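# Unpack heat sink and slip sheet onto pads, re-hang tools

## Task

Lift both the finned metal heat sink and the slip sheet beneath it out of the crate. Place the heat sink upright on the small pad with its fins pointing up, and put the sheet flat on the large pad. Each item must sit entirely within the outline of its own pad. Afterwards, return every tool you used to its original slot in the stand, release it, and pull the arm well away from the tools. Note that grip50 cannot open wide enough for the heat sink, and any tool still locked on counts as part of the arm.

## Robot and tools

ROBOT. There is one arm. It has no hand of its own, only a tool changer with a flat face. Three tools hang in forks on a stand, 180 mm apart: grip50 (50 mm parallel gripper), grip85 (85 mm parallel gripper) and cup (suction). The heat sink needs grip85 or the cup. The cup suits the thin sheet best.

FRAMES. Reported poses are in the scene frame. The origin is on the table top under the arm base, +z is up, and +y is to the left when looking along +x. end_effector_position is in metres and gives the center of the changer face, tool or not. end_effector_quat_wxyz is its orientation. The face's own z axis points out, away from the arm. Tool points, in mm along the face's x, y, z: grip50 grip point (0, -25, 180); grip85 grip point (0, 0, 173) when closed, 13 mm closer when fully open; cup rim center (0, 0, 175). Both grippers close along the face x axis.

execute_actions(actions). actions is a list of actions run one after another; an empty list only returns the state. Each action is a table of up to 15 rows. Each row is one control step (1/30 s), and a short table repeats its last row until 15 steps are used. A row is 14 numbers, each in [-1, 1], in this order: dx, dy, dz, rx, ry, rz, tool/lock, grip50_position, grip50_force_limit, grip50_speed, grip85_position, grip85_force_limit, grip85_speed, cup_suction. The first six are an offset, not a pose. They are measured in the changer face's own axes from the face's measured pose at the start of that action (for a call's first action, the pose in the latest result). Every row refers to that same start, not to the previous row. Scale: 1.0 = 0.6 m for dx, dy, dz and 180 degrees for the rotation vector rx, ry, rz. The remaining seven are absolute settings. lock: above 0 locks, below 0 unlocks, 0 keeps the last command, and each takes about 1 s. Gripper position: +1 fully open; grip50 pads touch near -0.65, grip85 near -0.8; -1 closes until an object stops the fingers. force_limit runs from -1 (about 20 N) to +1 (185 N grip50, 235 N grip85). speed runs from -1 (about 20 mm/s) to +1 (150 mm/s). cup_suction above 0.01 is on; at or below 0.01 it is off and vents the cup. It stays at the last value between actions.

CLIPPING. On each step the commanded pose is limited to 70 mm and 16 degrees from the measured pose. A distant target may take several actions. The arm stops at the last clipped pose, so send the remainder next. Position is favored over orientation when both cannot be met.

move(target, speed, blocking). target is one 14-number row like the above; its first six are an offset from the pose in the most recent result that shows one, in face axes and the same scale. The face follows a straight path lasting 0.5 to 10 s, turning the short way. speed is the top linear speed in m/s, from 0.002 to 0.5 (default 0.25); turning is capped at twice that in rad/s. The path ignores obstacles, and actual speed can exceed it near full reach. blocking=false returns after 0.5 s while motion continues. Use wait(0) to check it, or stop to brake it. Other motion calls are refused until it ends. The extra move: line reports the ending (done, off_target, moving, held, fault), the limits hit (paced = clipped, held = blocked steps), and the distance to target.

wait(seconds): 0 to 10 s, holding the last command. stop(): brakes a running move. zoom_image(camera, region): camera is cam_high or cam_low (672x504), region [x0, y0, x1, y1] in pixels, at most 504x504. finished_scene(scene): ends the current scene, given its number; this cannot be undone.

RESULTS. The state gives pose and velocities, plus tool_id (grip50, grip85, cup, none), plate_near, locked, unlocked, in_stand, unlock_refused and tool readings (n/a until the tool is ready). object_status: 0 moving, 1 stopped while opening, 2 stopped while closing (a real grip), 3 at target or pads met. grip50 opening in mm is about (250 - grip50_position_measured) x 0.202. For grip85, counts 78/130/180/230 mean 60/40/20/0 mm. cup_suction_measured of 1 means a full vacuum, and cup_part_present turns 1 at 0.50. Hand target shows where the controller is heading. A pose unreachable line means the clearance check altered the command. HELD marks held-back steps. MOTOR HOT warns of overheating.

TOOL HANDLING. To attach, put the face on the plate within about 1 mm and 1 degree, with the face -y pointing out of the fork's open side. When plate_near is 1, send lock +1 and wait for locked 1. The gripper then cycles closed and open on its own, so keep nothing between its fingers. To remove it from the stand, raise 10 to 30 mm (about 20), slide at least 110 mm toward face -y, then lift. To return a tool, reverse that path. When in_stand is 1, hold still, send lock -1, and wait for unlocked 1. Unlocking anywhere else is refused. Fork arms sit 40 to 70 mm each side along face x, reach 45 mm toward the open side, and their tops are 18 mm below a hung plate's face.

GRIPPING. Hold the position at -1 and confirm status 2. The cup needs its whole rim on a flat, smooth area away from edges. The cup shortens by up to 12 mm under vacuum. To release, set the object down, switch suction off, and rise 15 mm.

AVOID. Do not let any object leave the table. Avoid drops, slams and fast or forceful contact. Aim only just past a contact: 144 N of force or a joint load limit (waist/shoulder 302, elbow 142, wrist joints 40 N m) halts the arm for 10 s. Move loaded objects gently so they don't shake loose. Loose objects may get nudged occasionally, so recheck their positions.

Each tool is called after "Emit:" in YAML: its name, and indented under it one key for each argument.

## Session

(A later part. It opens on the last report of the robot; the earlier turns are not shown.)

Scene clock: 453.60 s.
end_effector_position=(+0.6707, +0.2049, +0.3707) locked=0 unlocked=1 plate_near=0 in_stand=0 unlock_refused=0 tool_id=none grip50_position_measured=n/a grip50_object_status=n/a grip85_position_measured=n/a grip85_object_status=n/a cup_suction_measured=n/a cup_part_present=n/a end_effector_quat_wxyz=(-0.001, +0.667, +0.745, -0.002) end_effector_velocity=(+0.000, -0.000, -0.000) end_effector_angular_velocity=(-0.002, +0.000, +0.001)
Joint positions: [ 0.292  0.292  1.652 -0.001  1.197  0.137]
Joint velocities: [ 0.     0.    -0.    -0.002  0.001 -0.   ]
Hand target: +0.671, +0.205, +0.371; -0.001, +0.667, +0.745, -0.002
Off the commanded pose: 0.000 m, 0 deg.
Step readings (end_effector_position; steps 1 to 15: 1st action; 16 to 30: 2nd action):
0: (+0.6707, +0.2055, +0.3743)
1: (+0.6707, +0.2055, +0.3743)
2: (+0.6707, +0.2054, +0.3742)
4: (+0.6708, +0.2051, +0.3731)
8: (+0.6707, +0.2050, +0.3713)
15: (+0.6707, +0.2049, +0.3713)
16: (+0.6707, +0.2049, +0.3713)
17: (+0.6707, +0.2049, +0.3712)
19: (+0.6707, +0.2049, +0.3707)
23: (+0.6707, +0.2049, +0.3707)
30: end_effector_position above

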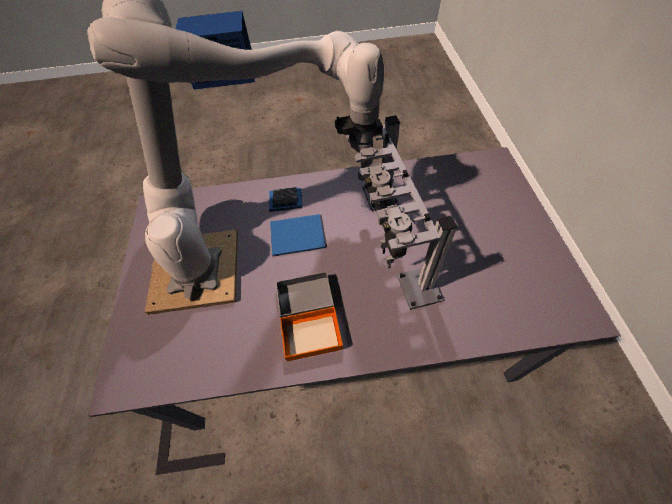

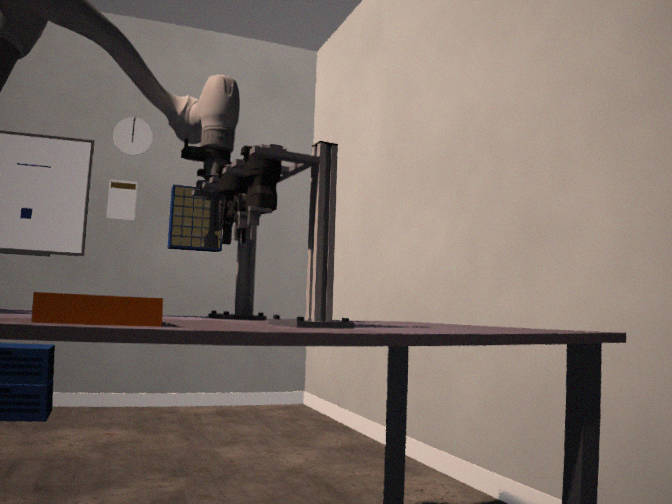

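Emit:
execute_actions:
  actions:
    - [[0,0,0.0006,0,0,0,0,1,0,0,1,0,0,0],[0,0,0.0011,0,0,0,0,1,0,0,1,0,0,0]]

Scene clock: 458.13 s.
end_effector_position=(+0.6707, +0.2049, +0.3700) locked=0 unlocked=1 plate_near=0 in_stand=0 unlock_refused=0 tool_id=none grip50_position_measured=n/a grip50_object_status=n/a grip85_position_measured=n/a grip85_object_status=n/a cup_suction_measured=n/a cup_part_present=n/a end_effector_quat_wxyz=(-0.001, +0.667, +0.745, -0.002) end_effector_velocity=(+0.000, -0.000, +0.000) end_effector_angular_velocity=(-0.001, -0.000, -0.001)
Joint positions: [ 0.292  0.293  1.653 -0.001  1.196  0.137]
Joint velocities: [ 0.    -0.    -0.    -0.001  0.     0.001]
Hand target: +0.671, +0.205, +0.370; -0.001, +0.667, +0.745, -0.002
Off the commanded pose: 0.000 m, 0 deg.
Step readings (end_effector_position):
0: (+0.6707, +0.2049, +0.3707)
1: (+0.6707, +0.2049, +0.3707)
2: (+0.6708, +0.2050, +0.3706)
4: (+0.6709, +0.2050, +0.3703)
8: (+0.6707, +0.2049, +0.3701)
15: end_effector_position above

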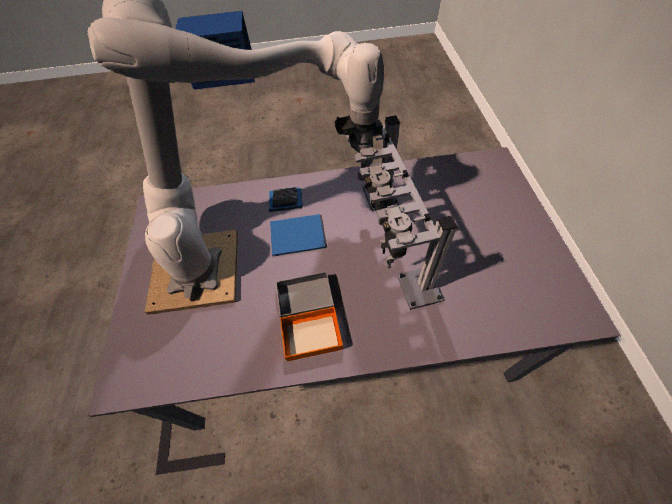

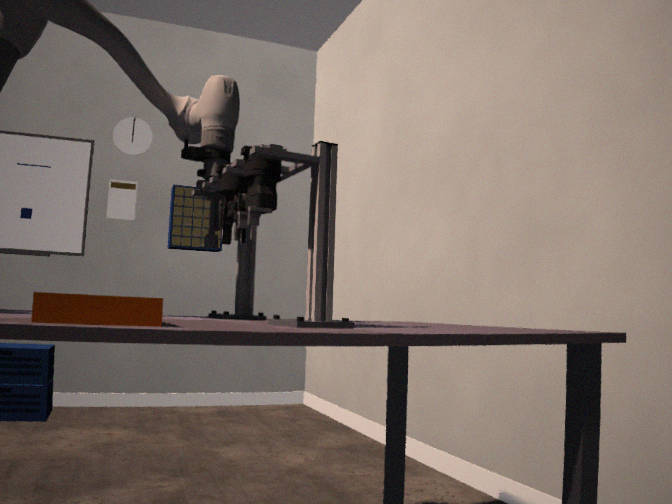

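Emit:
execute_actions:
  actions:
    - [[0,0,0.0005,0,0,0,0,1,0,0,1,0,0,0],[0,0,0.001,0,0,0,0,1,0,0,1,0,0,0]]

Scene clock: 461.20 s.
end_effector_position=(+0.6707, +0.2049, +0.3694) locked=0 unlocked=1 plate_near=0 in_stand=0 unlock_refused=0 tool_id=none grip50_position_measured=n/a grip50_object_status=n/a grip85_position_measured=n/a grip85_object_status=n/a cup_suction_measured=n/a cup_part_present=n/a end_effector_quat_wxyz=(-0.001, +0.667, +0.745, -0.002) end_effector_velocity=(+0.000, -0.000, -0.000) end_effector_angular_velocity=(-0.001, +0.000, -0.000)
Joint positions: [ 0.292  0.293  1.654 -0.001  1.195  0.137]
Joint velocities: [-0.  0.  0. -0. -0.  0.]
Hand target: +0.671, +0.205, +0.369; -0.001, +0.667, +0.745, -0.002
Off the commanded pose: 0.000 m, 0 deg.
Step readings (end_effector_position):
0: (+0.6707, +0.2049, +0.3700)
1: (+0.6707, +0.2049, +0.3700)
2: (+0.6707, +0.2049, +0.3699)
4: (+0.6707, +0.2049, +0.3695)
8: (+0.6707, +0.2049, +0.3695)
15: end_effector_position above

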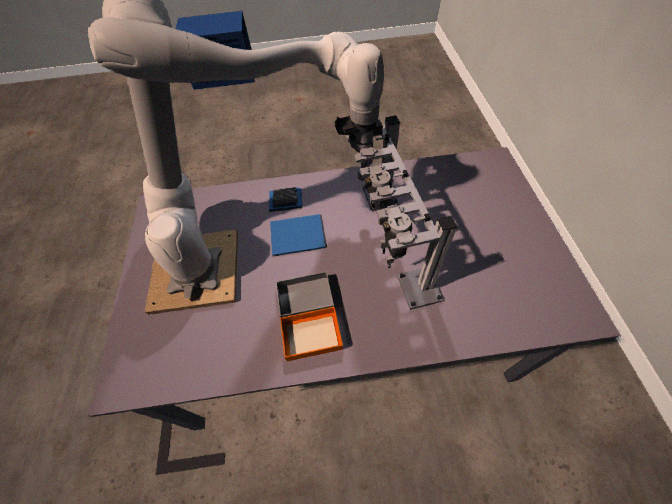

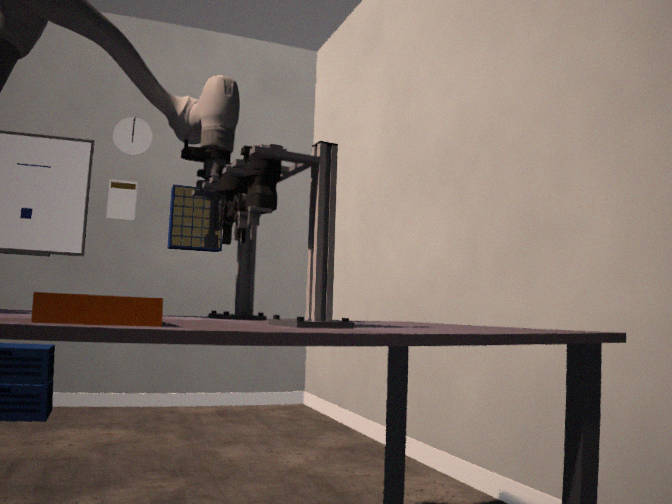

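Emit:
execute_actions:
  actions:
    - [[0,0,0.0006,0,0,0,0,1,0,0,1,0,0,0],[0,0,0.0012,0,0,0,0,1,0,0,1,0,0,0]]

Scene clock: 463.33 s.
end_effector_position=(+0.6707, +0.2049, +0.3687) locked=0 unlocked=1 plate_near=0 in_stand=0 unlock_refused=0 tool_id=none grip50_position_measured=n/a grip50_object_status=n/a grip85_position_measured=n/a grip85_object_status=n/a cup_suction_measured=n/a cup_part_present=n/a end_effector_quat_wxyz=(-0.001, +0.667, +0.745, -0.002) end_effector_velocity=(-0.000, -0.000, -0.000) end_effector_angular_velocity=(-0.000, +0.000, -0.000)
Joint positions: [ 0.292  0.293  1.655 -0.001  1.194  0.137]
Joint velocities: [ 0.    -0.     0.001  0.     0.     0.   ]
Hand target: +0.671, +0.205, +0.369; -0.001, +0.667, +0.745, -0.002
Off the commanded pose: 0.000 m, 0 deg.
Step readings (end_effector_position):
0: (+0.6707, +0.2049, +0.3694)
1: (+0.6707, +0.2049, +0.3694)
2: (+0.6708, +0.2050, +0.3693)
4: (+0.6708, +0.2049, +0.3688)
8: (+0.6707, +0.2049, +0.3687)
15: end_effector_position above

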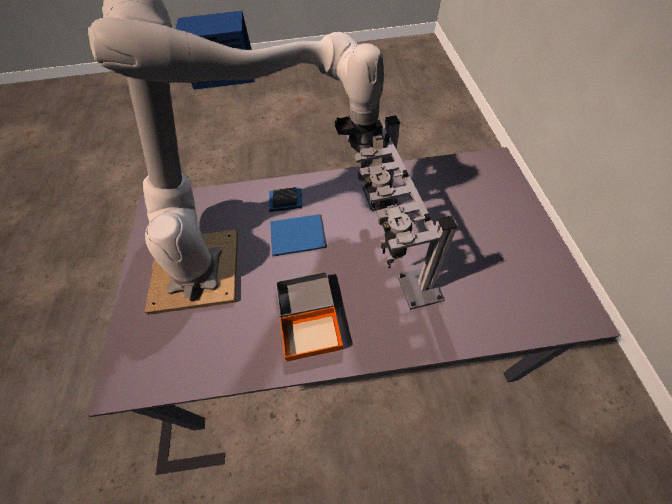

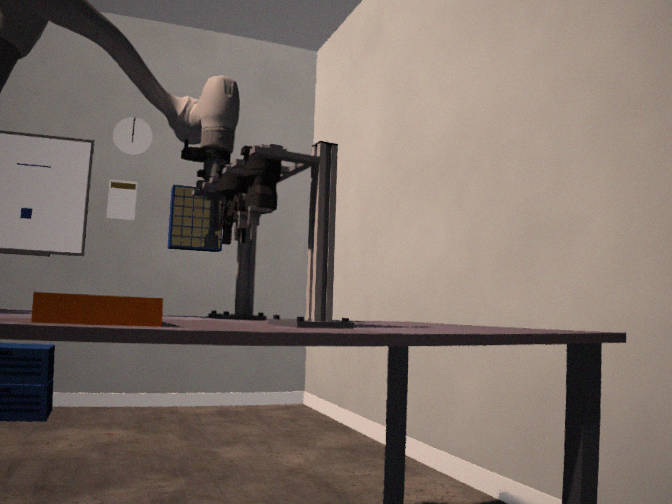

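Free. Continue with 0.85 mm steps.

Emit:
execute_actions:
  actions:
    - [[0,0,0.0007,0,0,0,0,1,0,0,1,0,0,0],[0,0,0.0014,0,0,0,0,1,0,0,1,0,0,0]]

Scene clock: 465.93 s.
end_effector_position=(+0.6707, +0.2049, +0.3679) locked=0 unlocked=1 plate_near=0 in_stand=0 unlock_refused=0 tool_id=none grip50_position_measured=n/a grip50_object_status=n/a grip85_position_measured=n/a grip85_object_status=n/a cup_suction_measured=n/a cup_part_present=n/a end_effector_quat_wxyz=(-0.001, +0.667, +0.745, -0.002) end_effector_velocity=(+0.000, +0.000, -0.001) end_effector_angular_velocity=(+0.001, +0.001, -0.001)
Joint positions: [ 0.292  0.294  1.656 -0.001  1.192  0.137]
Joint velocities: [ 0.     0.001 -0.     0.001 -0.     0.001]
Hand target: +0.671, +0.205, +0.368; -0.001, +0.667, +0.745, -0.002
Off the commanded pose: 0.000 m, 0 deg.
Step readings (end_effector_position):
0: (+0.6707, +0.2049, +0.3687)
1: (+0.6707, +0.2049, +0.3687)
2: (+0.6707, +0.2049, +0.3686)
4: (+0.6707, +0.2049, +0.3680)
8: (+0.6707, +0.2049, +0.3679)
15: end_effector_position above

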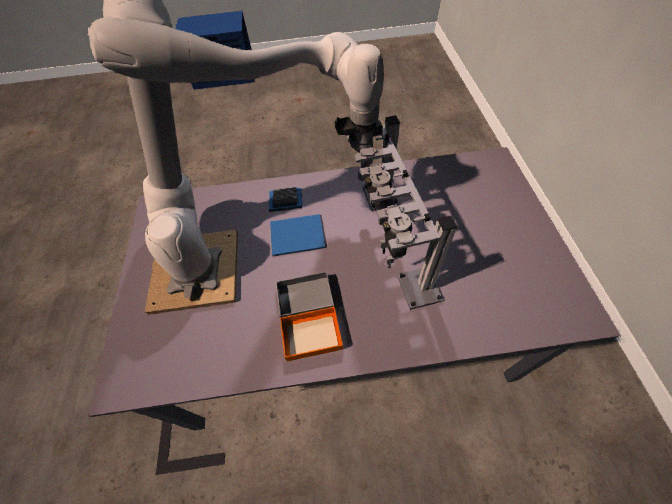

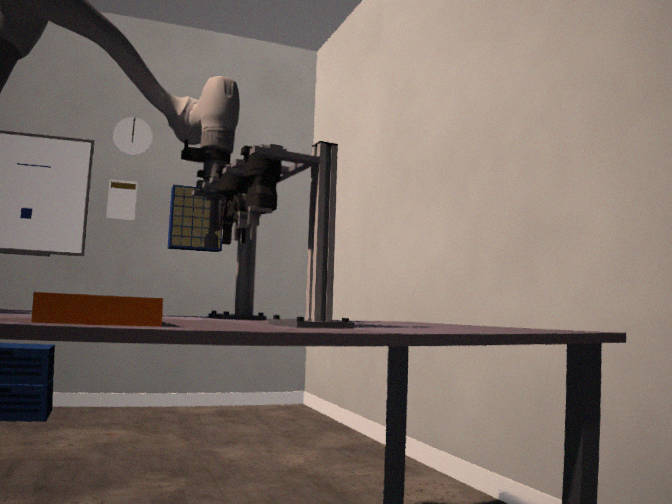

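Emit:
execute_actions:
  actions:
    - [[0,0,0.0008,0,0,0,0,1,0,0,1,0,0,0],[0,0,0.0015,0,0,0,0,1,0,0,1,0,0,0]]

Scene clock: 467.83 s.
end_effector_position=(+0.6707, +0.2049, +0.3670) locked=0 unlocked=1 plate_near=0 in_stand=0 unlock_refused=0 tool_id=none grip50_position_measured=n/a grip50_object_status=n/a grip85_position_measured=n/a grip85_object_status=n/a cup_suction_measured=n/a cup_part_present=n/a end_effector_quat_wxyz=(-0.001, +0.667, +0.745, -0.002) end_effector_velocity=(-0.000, -0.000, -0.001) end_effector_angular_velocity=(+0.000, +0.001, -0.001)
Joint positions: [ 0.292  0.294  1.657 -0.001  1.191  0.137]
Joint velocities: [-0.     0.001  0.     0.001  0.     0.   ]
Hand target: +0.671, +0.205, +0.367; -0.001, +0.667, +0.745, -0.002
Off the commanded pose: 0.000 m, 0 deg.
Step readings (end_effector_position):
0: (+0.6707, +0.2049, +0.3678)
1: (+0.6707, +0.2049, +0.3678)
2: (+0.6708, +0.2050, +0.3677)
4: (+0.6708, +0.2049, +0.3671)
8: (+0.6707, +0.2049, +0.3670)
15: end_effector_position above

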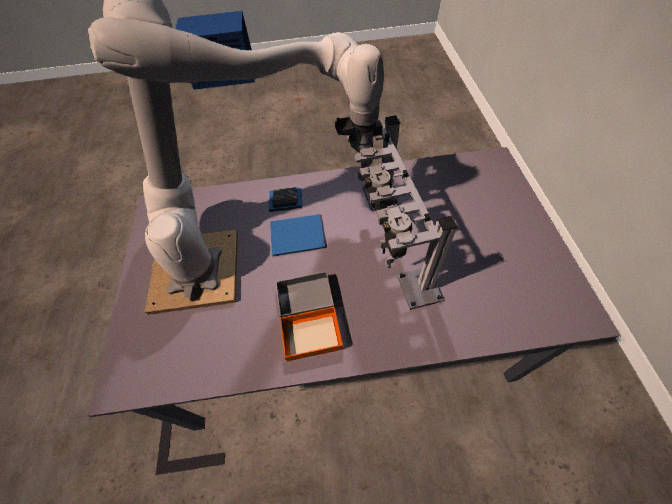

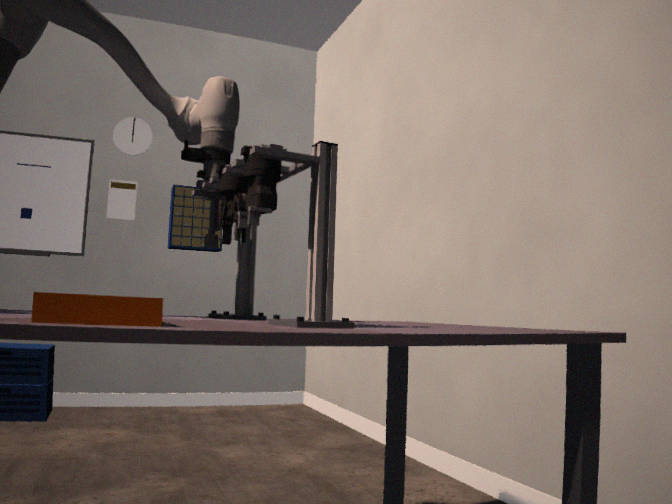

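Emit:
execute_actions:
  actions:
    - [[0,0,0.0008,0,0,0,0,1,0,0,1,0,0,0],[0,0,0.0015,0,0,0,0,1,0,0,1,0,0,0]]

Scene clock: 469.93 s.
end_effector_position=(+0.6707, +0.2049, +0.3661) locked=0 unlocked=1 plate_near=0 in_stand=0 unlock_refused=0 tool_id=none grip50_position_measured=n/a grip50_object_status=n/a grip85_position_measured=n/a grip85_object_status=n/a cup_suction_measured=n/a cup_part_present=n/a end_effector_quat_wxyz=(-0.001, +0.667, +0.745, -0.002) end_effector_velocity=(-0.000, -0.000, -0.000) end_effector_angular_velocity=(-0.002, +0.001, +0.001)
Joint positions: [ 0.292  0.295  1.658 -0.001  1.189  0.137]
Joint velocities: [ 0.    -0.     0.001 -0.001  0.001  0.   ]
Hand target: +0.671, +0.205, +0.366; -0.001, +0.667, +0.745, -0.002
Off the commanded pose: 0.000 m, 0 deg.
Step readings (end_effector_position):
0: (+0.6707, +0.2049, +0.3670)
1: (+0.6707, +0.2049, +0.3669)
2: (+0.6707, +0.2049, +0.3668)
4: (+0.6706, +0.2049, +0.3662)
8: (+0.6707, +0.2049, +0.3661)
15: end_effector_position above

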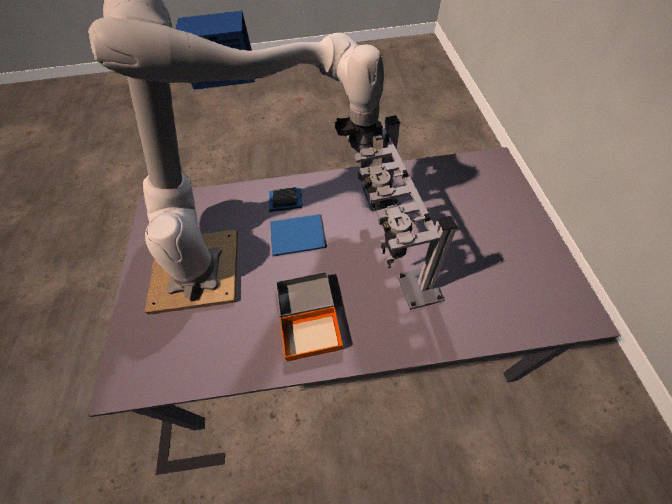

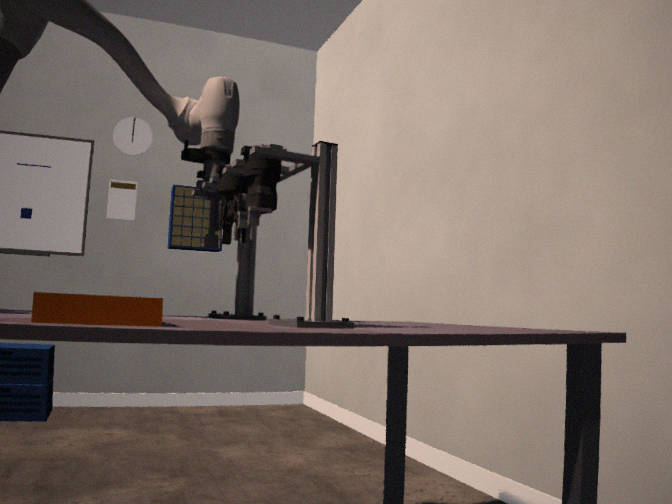

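Emit:
execute_actions:
  actions:
    - [[0,0,0.0008,0,0,0,0,1,0,0,1,0,0,0],[0,0,0.0015,0,0,0,0,1,0,0,1,0,0,0]]

Scene clock: 471.93 s.
end_effector_position=(+0.6707, +0.2049, +0.3651) locked=0 unlocked=1 plate_near=0 in_stand=0 unlock_refused=0 tool_id=none grip50_position_measured=n/a grip50_object_status=n/a grip85_position_measured=n/a grip85_object_status=n/a cup_suction_measured=n/a cup_part_present=n/a end_effector_quat_wxyz=(-0.001, +0.667, +0.745, -0.002) end_effector_velocity=(-0.000, -0.000, +0.000) end_effector_angular_velocity=(-0.000, -0.000, +0.000)
Joint positions: [ 0.292  0.295  1.659 -0.001  1.188  0.137]
Joint velocities: [-0.    -0.001  0.    -0.     0.    -0.   ]
Hand target: +0.671, +0.205, +0.365; -0.001, +0.667, +0.745, -0.002
Off the commanded pose: 0.000 m, 0 deg.
Step readings (end_effector_position):
0: (+0.6707, +0.2049, +0.3660)
1: (+0.6707, +0.2049, +0.3660)
2: (+0.6708, +0.2050, +0.3659)
4: (+0.6708, +0.2049, +0.3653)
8: (+0.6707, +0.2049, +0.3652)
15: end_effector_position above

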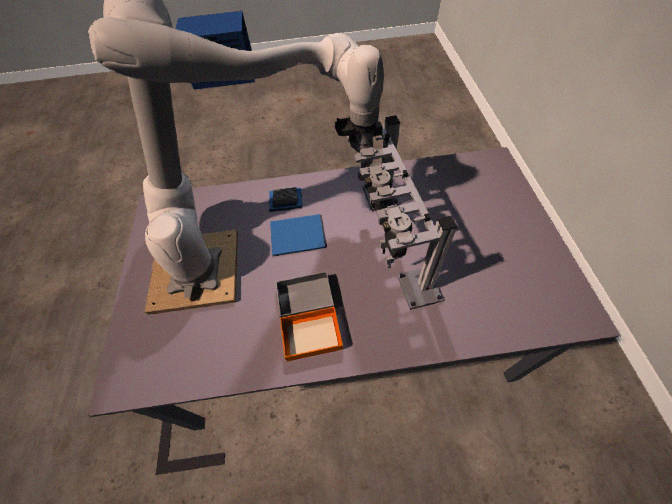

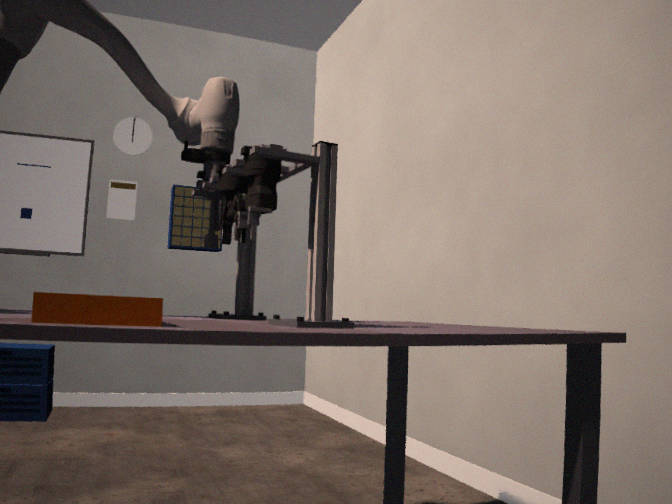

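Emit:
execute_actions:
  actions:
    - [[0,0,0.0008,0,0,0,0,1,0,0,1,0,0,0],[0,0,0.0015,0,0,0,0,1,0,0,1,0,0,0]]

Scene clock: 474.63 s.
end_effector_position=(+0.6707, +0.2049, +0.3642) locked=0 unlocked=1 plate_near=0 in_stand=0 unlock_refused=0 tool_id=none grip50_position_measured=n/a grip50_object_status=n/a grip85_position_measured=n/a grip85_object_status=n/a cup_suction_measured=n/a cup_part_present=n/a end_effector_quat_wxyz=(-0.001, +0.667, +0.745, -0.002) end_effector_velocity=(-0.000, +0.000, +0.000) end_effector_angular_velocity=(+0.000, -0.000, +0.001)
Joint positions: [ 0.292  0.296  1.66  -0.001  1.186  0.137]
Joint velocities: [ 0.    -0.001  0.     0.     0.    -0.001]
Hand target: +0.671, +0.205, +0.364; -0.001, +0.667, +0.745, -0.002
Off the commanded pose: 0.000 m, 0 deg.
Step readings (end_effector_position):
0: (+0.6707, +0.2049, +0.3651)
1: (+0.6707, +0.2049, +0.3651)
2: (+0.6707, +0.2049, +0.3650)
4: (+0.6706, +0.2049, +0.3644)
8: (+0.6706, +0.2049, +0.3643)
15: end_effector_position above

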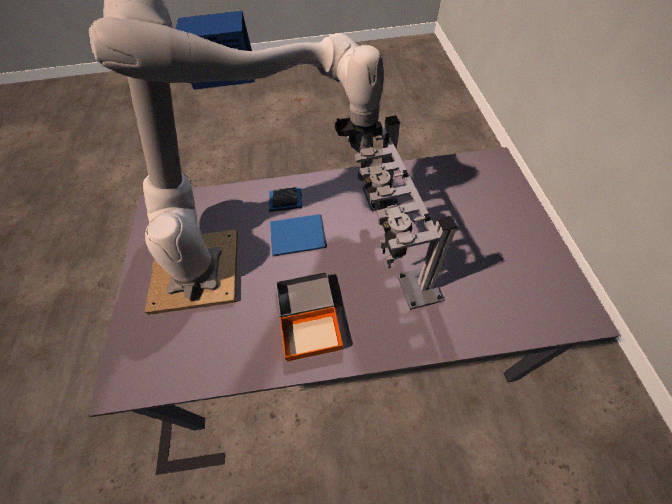

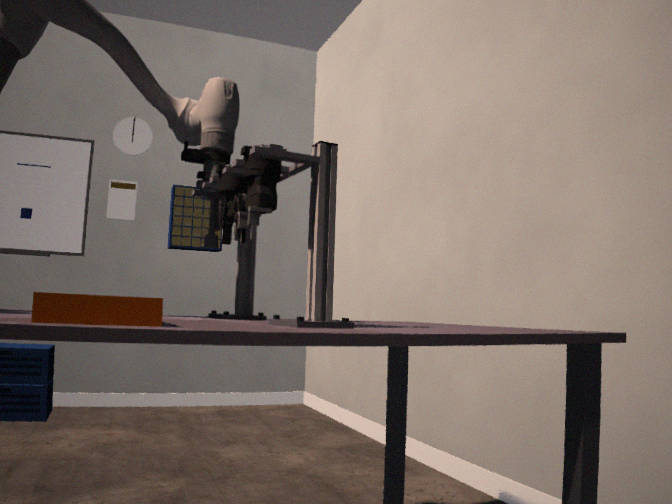

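Emit:
execute_actions:
  actions:
    - [[0,0,0.0008,0,0,0,0,1,0,0,1,0,0,0],[0,0,0.0015,0,0,0,0,1,0,0,1,0,0,0]]

Scene clock: 476.77 s.
end_effector_position=(+0.6707, +0.2049, +0.3633) locked=0 unlocked=1 plate_near=0 in_stand=1 unlock_refused=0 tool_id=none grip50_position_measured=n/a grip50_object_status=n/a grip85_position_measured=n/a grip85_object_status=n/a cup_suction_measured=n/a cup_part_present=n/a end_effector_quat_wxyz=(-0.001, +0.667, +0.745, -0.002) end_effector_velocity=(+0.000, -0.000, -0.000) end_effector_angular_velocity=(-0.001, +0.000, +0.000)
Joint positions: [ 0.292  0.297  1.661 -0.001  1.185  0.137]
Joint velocities: [-0.     0.     0.    -0.001  0.    -0.   ]
Hand target: +0.671, +0.205, +0.363; -0.001, +0.667, +0.745, -0.002
Off the commanded pose: 0.000 m, 0 deg.
Step readings (end_effector_position):
0: (+0.6707, +0.2049, +0.3642)
1: (+0.6707, +0.2049, +0.3642)
2: (+0.6708, +0.2049, +0.3641)
4: (+0.6708, +0.2049, +0.3635)
8: (+0.6707, +0.2049, +0.3634)
15: end_effector_position above

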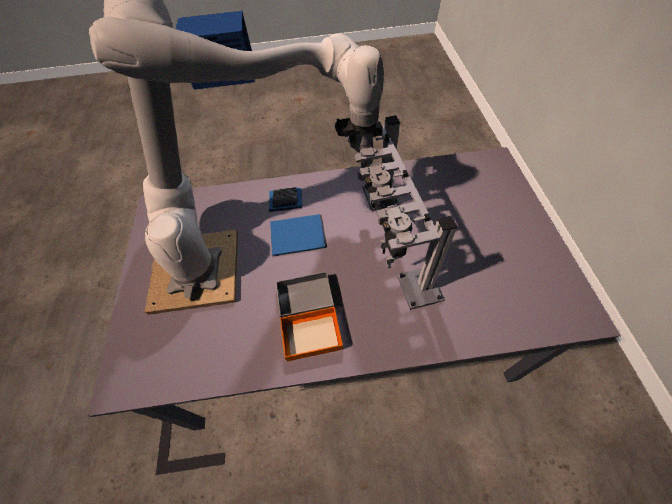

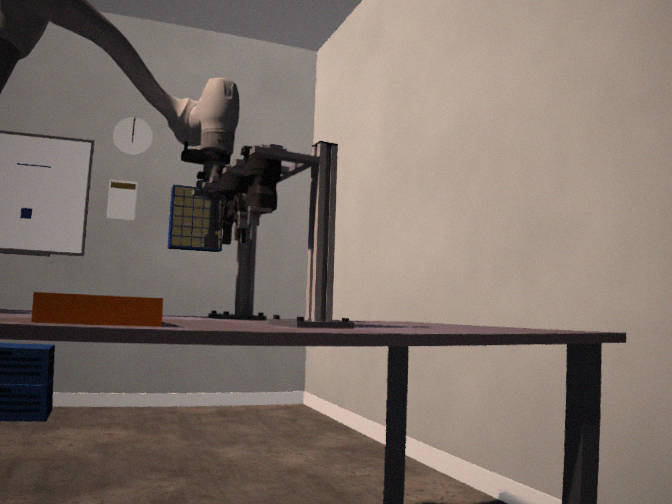

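Emit:
execute_actions:
  actions:
    - [[0,0,0.0008,0,0,0,0,1,0,0,1,0,0,0],[0,0,0.0016,0,0,0,0,1,0,0,1,0,0,0]]

Scene clock: 478.77 s.
end_effector_position=(+0.6707, +0.2049, +0.3624) locked=0 unlocked=1 plate_near=0 in_stand=1 unlock_refused=0 tool_id=none grip50_position_measured=n/a grip50_object_status=n/a grip85_position_measured=n/a grip85_object_status=n/a cup_suction_measured=n/a cup_part_present=n/a end_effector_quat_wxyz=(-0.001, +0.667, +0.745, -0.002) end_effector_velocity=(+0.000, +0.000, +0.000) end_effector_angular_velocity=(+0.001, -0.000, -0.001)
Joint positions: [ 0.292  0.297  1.662 -0.001  1.183  0.137]
Joint velocities: [-0.     0.    -0.001  0.001  0.001  0.   ]
Hand target: +0.671, +0.205, +0.362; -0.001, +0.667, +0.745, -0.002
Off the commanded pose: 0.000 m, 0 deg.
Step readings (end_effector_position):
0: (+0.6707, +0.2049, +0.3633)
1: (+0.6707, +0.2049, +0.3633)
2: (+0.6706, +0.2049, +0.3632)
4: (+0.6707, +0.2049, +0.3625)
8: (+0.6707, +0.2049, +0.3625)
15: end_effector_position above

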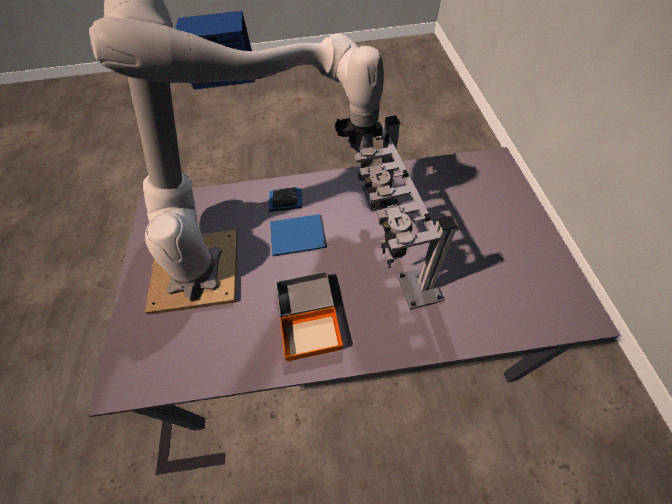

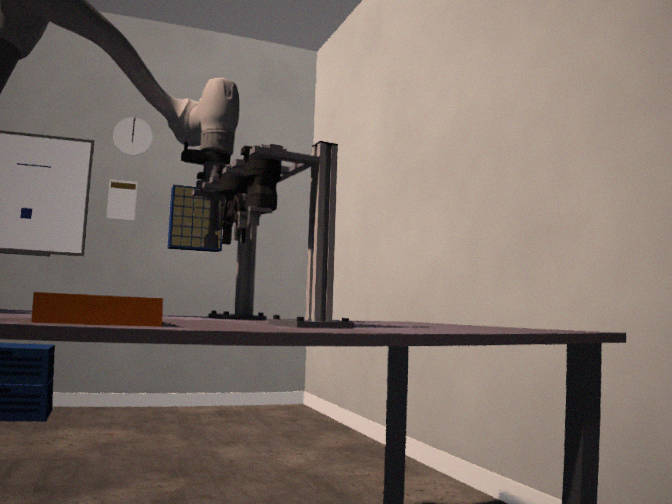

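Emit:
execute_actions:
  actions:
    - [[0,0,0.0006,0,0,0,0,1,0,0,1,0,0,0],[0,0,0.0011,0,0,0,0,1,0,0,1,0,0,0]]

Scene clock: 480.93 s.
end_effector_position=(+0.6707, +0.2049, +0.3618) locked=0 unlocked=1 plate_near=0 in_stand=1 unlock_refused=0 tool_id=none grip50_position_measured=n/a grip50_object_status=n/a grip85_position_measured=n/a grip85_object_status=n/a cup_suction_measured=n/a cup_part_present=n/a end_effector_quat_wxyz=(-0.001, +0.667, +0.745, -0.002) end_effector_velocity=(-0.000, -0.000, -0.000) end_effector_angular_velocity=(-0.001, +0.001, -0.001)
Joint positions: [ 0.292  0.297  1.662 -0.001  1.182  0.137]
Joint velocities: [-0.     0.     0.    -0.001  0.001  0.001]
Hand target: +0.671, +0.205, +0.362; -0.001, +0.667, +0.745, -0.002
Off the commanded pose: 0.000 m, 0 deg.
Step readings (end_effector_position):
0: (+0.6707, +0.2049, +0.3624)
1: (+0.6707, +0.2049, +0.3624)
2: (+0.6706, +0.2049, +0.3622)
4: (+0.6707, +0.2049, +0.3619)
8: (+0.6707, +0.2049, +0.3618)
15: end_effector_position above

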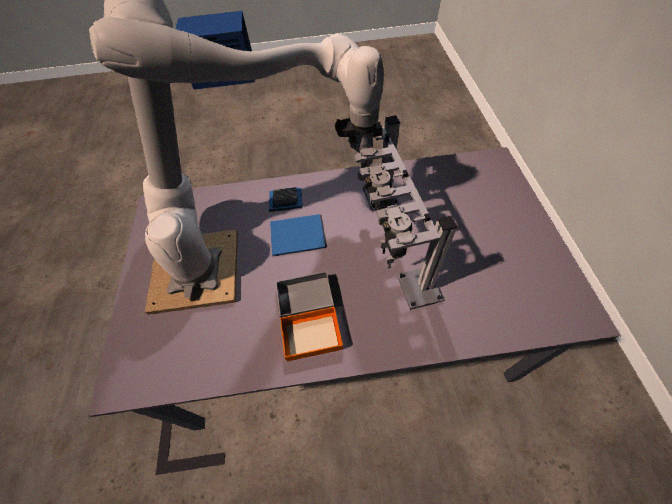

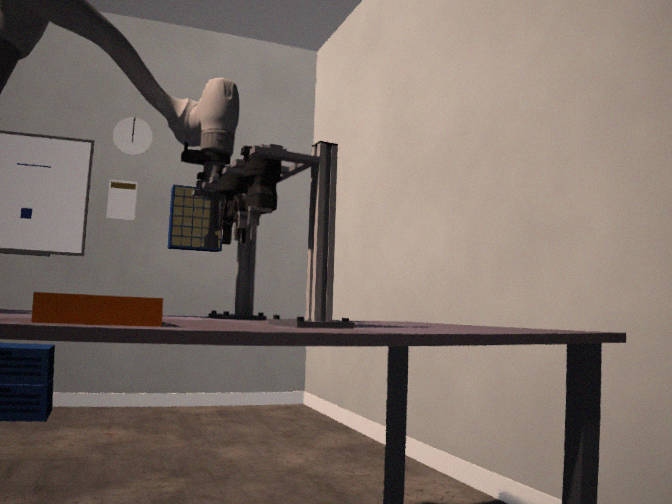

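Emit:
execute_actions:
  actions:
    - [[0,0,0.0005,0,0,0,0,1,0,0,1,0,0,0],[0,0,0.001,0,0,0,0,1,0,0,1,0,0,0]]

Scene clock: 483.93 s.
end_effector_position=(+0.6707, +0.2049, +0.3612) locked=0 unlocked=1 plate_near=0 in_stand=1 unlock_refused=0 tool_id=none grip50_position_measured=n/a grip50_object_status=n/a grip85_position_measured=n/a grip85_object_status=n/a cup_suction_measured=n/a cup_part_present=n/a end_effector_quat_wxyz=(-0.001, +0.667, +0.745, -0.002) end_effector_velocity=(-0.000, +0.000, +0.000) end_effector_angular_velocity=(+0.000, -0.001, -0.000)
Joint positions: [ 0.292  0.298  1.663 -0.001  1.181  0.137]
Joint velocities: [ 0.    -0.001  0.     0.    -0.     0.001]
Hand target: +0.671, +0.205, +0.361; -0.001, +0.667, +0.745, -0.002
Off the commanded pose: 0.000 m, 0 deg.
Step readings (end_effector_position):
0: (+0.6707, +0.2049, +0.3617)
1: (+0.6707, +0.2049, +0.3617)
2: (+0.6706, +0.2049, +0.3616)
4: (+0.6707, +0.2049, +0.3613)
8: (+0.6707, +0.2049, +0.3612)
15: end_effector_position above

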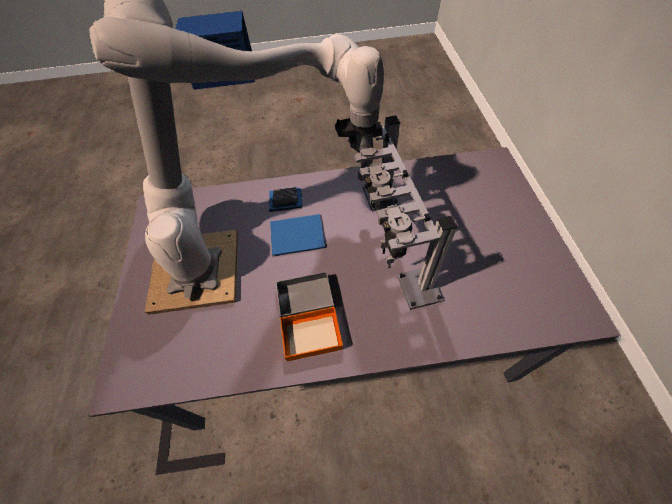

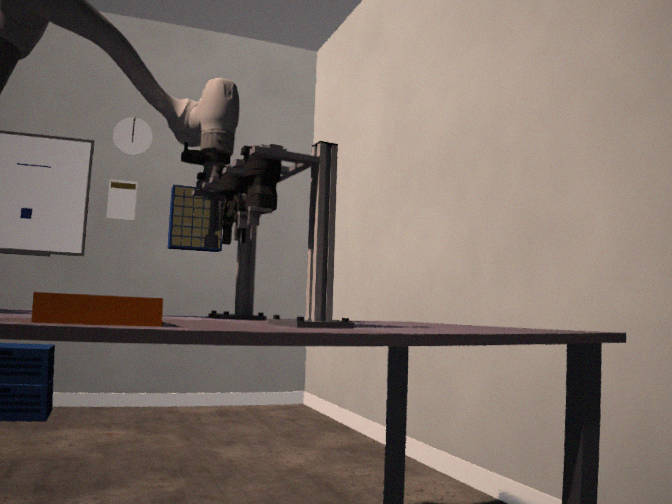

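Emit:
execute_actions:
  actions:
    - [[0,0,0.0003,0,0,0,0,1,0,0,1,0,0,0],[0,0,0.0006,0,0,0,0,1,0,0,1,0,0,0]]

Scene clock: 486.30 s.
end_effector_position=(+0.6707, +0.2049, +0.3608) locked=0 unlocked=1 plate_near=0 in_stand=1 unlock_refused=0 tool_id=none grip50_position_measured=n/a grip50_object_status=n/a grip85_position_measured=n/a grip85_object_status=n/a cup_suction_measured=n/a cup_part_present=n/a end_effector_quat_wxyz=(-0.001, +0.667, +0.745, -0.002) end_effector_velocity=(+0.000, +0.000, +0.000) end_effector_angular_velocity=(+0.001, -0.000, -0.001)
Joint positions: [ 0.292  0.298  1.664 -0.001  1.18   0.137]
Joint velocities: [ 0.     0.    -0.     0.001 -0.     0.001]
Hand target: +0.671, +0.205, +0.361; -0.001, +0.667, +0.745, -0.002
Off the commanded pose: 0.000 m, 0 deg.
Step readings (end_effector_position):
0: (+0.6707, +0.2049, +0.3612)
1: (+0.6707, +0.2049, +0.3612)
2: (+0.6706, +0.2049, +0.3611)
4: (+0.6707, +0.2049, +0.3609)
8: (+0.6707, +0.2049, +0.3609)
15: end_effector_position above

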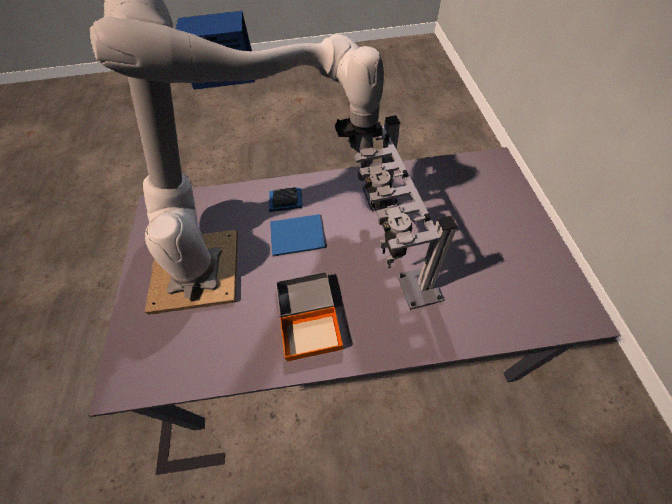

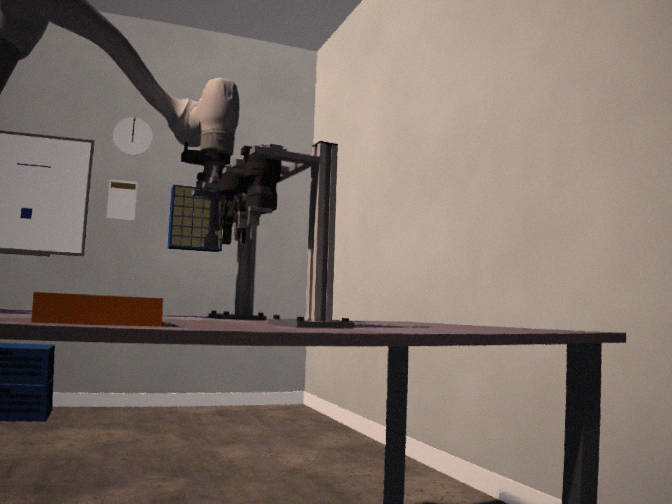

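Emit:
execute_actions:
  actions:
    - [[0,0,-0.001,0,0,0,0,1,0,0,1,0,0,0],[0,0,-0.002,0,0,0,0,1,0,0,1,0,0,0],[0,0,-0.003,0,0,0,0,1,0,0,1,0,0,0],[0,0,-0.004,0,0,0,0,1,0,0,1,0,0,0]]

Emit:
zoom_image:
  camera: "cam_high"
  region: [340, 120, 390, 160]

Emit:
zoom_image:
  camera: "cam_low"
  region: [185, 150, 235, 200]

Scene clock: 493.27 s.
end_effector_position=(+0.6707, +0.2049, +0.3632) locked=0 unlocked=1 plate_near=0 in_stand=1 unlock_refused=0 tool_id=none grip50_position_measured=n/a grip50_object_status=n/a grip85_position_measured=n/a grip85_object_status=n/a cup_suction_measured=n/a cup_part_present=n/a end_effector_quat_wxyz=(-0.001, +0.667, +0.745, -0.002) end_effector_velocity=(+0.001, +0.000, -0.000) end_effector_angular_velocity=(+0.000, -0.002, -0.000)
Joint positions: [ 0.292  0.297  1.661 -0.001  1.184  0.137]
Joint velocities: [-0.     0.    -0.     0.    -0.002  0.   ]
Hand target: +0.671, +0.205, +0.363; -0.001, +0.667, +0.745, -0.002
Off the commanded pose: 0.000 m, 0 deg.
Step readings (end_effector_position):
0: (+0.6707, +0.2049, +0.3608)
1: (+0.6707, +0.2049, +0.3608)
2: (+0.6706, +0.2049, +0.3609)
4: (+0.6705, +0.2049, +0.3618)
8: (+0.6705, +0.2049, +0.3629)
15: end_effector_position above

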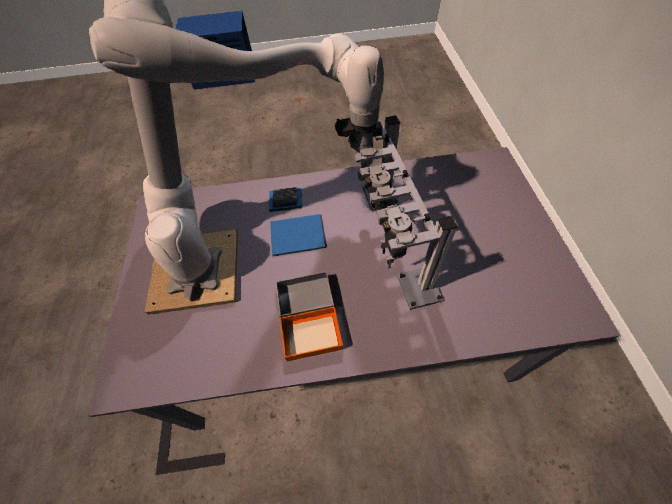

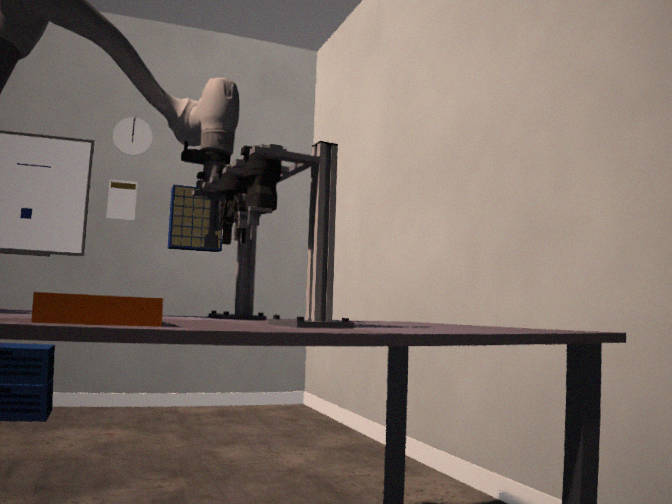

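Region (340, 120, 390, 160) of cam_high's 672x504 image, scaled by 10.080, with more detail than that image has; it fills the top 403 rows of this view, and the rest is white.

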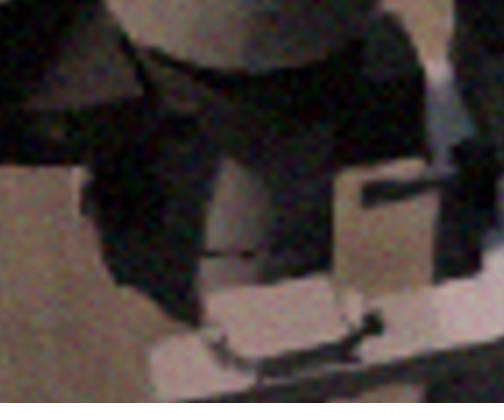

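Region (185, 150, 235, 200) of cam_low's 672x504 image, scaled by 10.080, with more detail than that image has.

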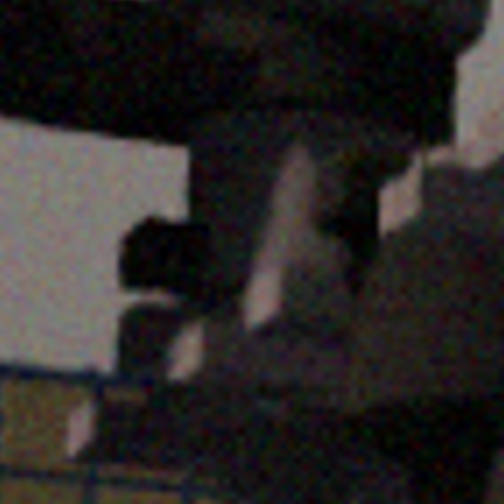

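Emit:
execute_actions:
  actions: []

Scene clock: 513.17 s.
end_effector_position=(+0.6707, +0.2049, +0.3632) locked=0 unlocked=1 plate_near=0 in_stand=1 unlock_refused=0 tool_id=none grip50_position_measured=n/a grip50_object_status=n/a grip85_position_measured=n/a grip85_object_status=n/a cup_suction_measured=n/a cup_part_present=n/a end_effector_quat_wxyz=(-0.001, +0.667, +0.745, -0.002) end_effector_velocity=(+0.000, -0.000, +0.001) end_effector_angular_velocity=(+0.000, -0.002, -0.000)
Joint positions: [ 0.292  0.297  1.661 -0.001  1.184  0.137]
Joint velocities: [-0.    -0.001 -0.    -0.    -0.001  0.   ]
Hand target: +0.671, +0.205, +0.363; -0.001, +0.667, +0.745, -0.002
Off the commanded pose: 0.000 m, 0 deg.

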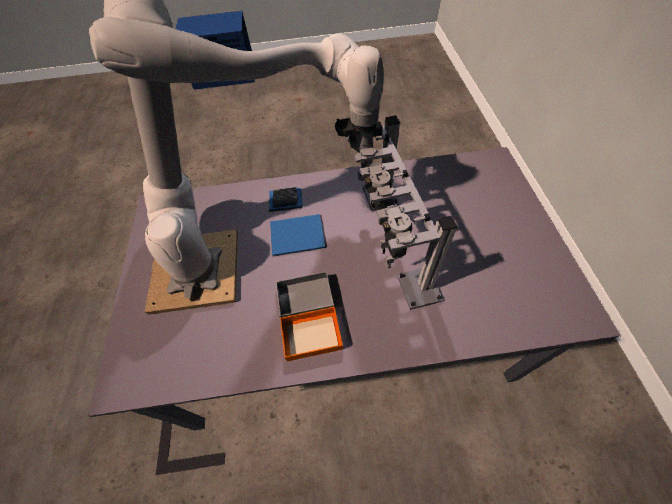

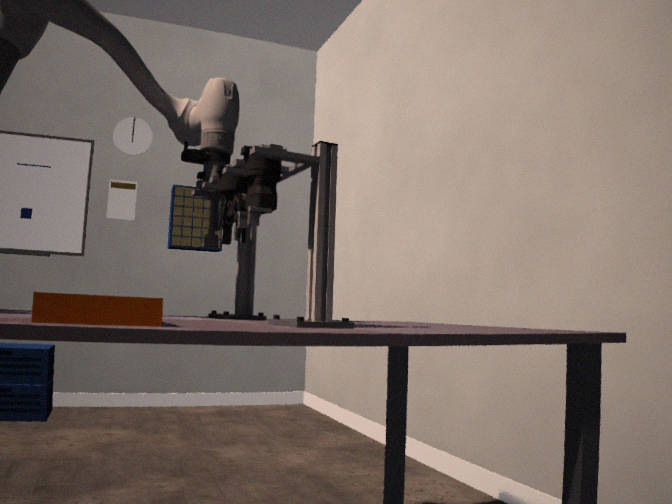

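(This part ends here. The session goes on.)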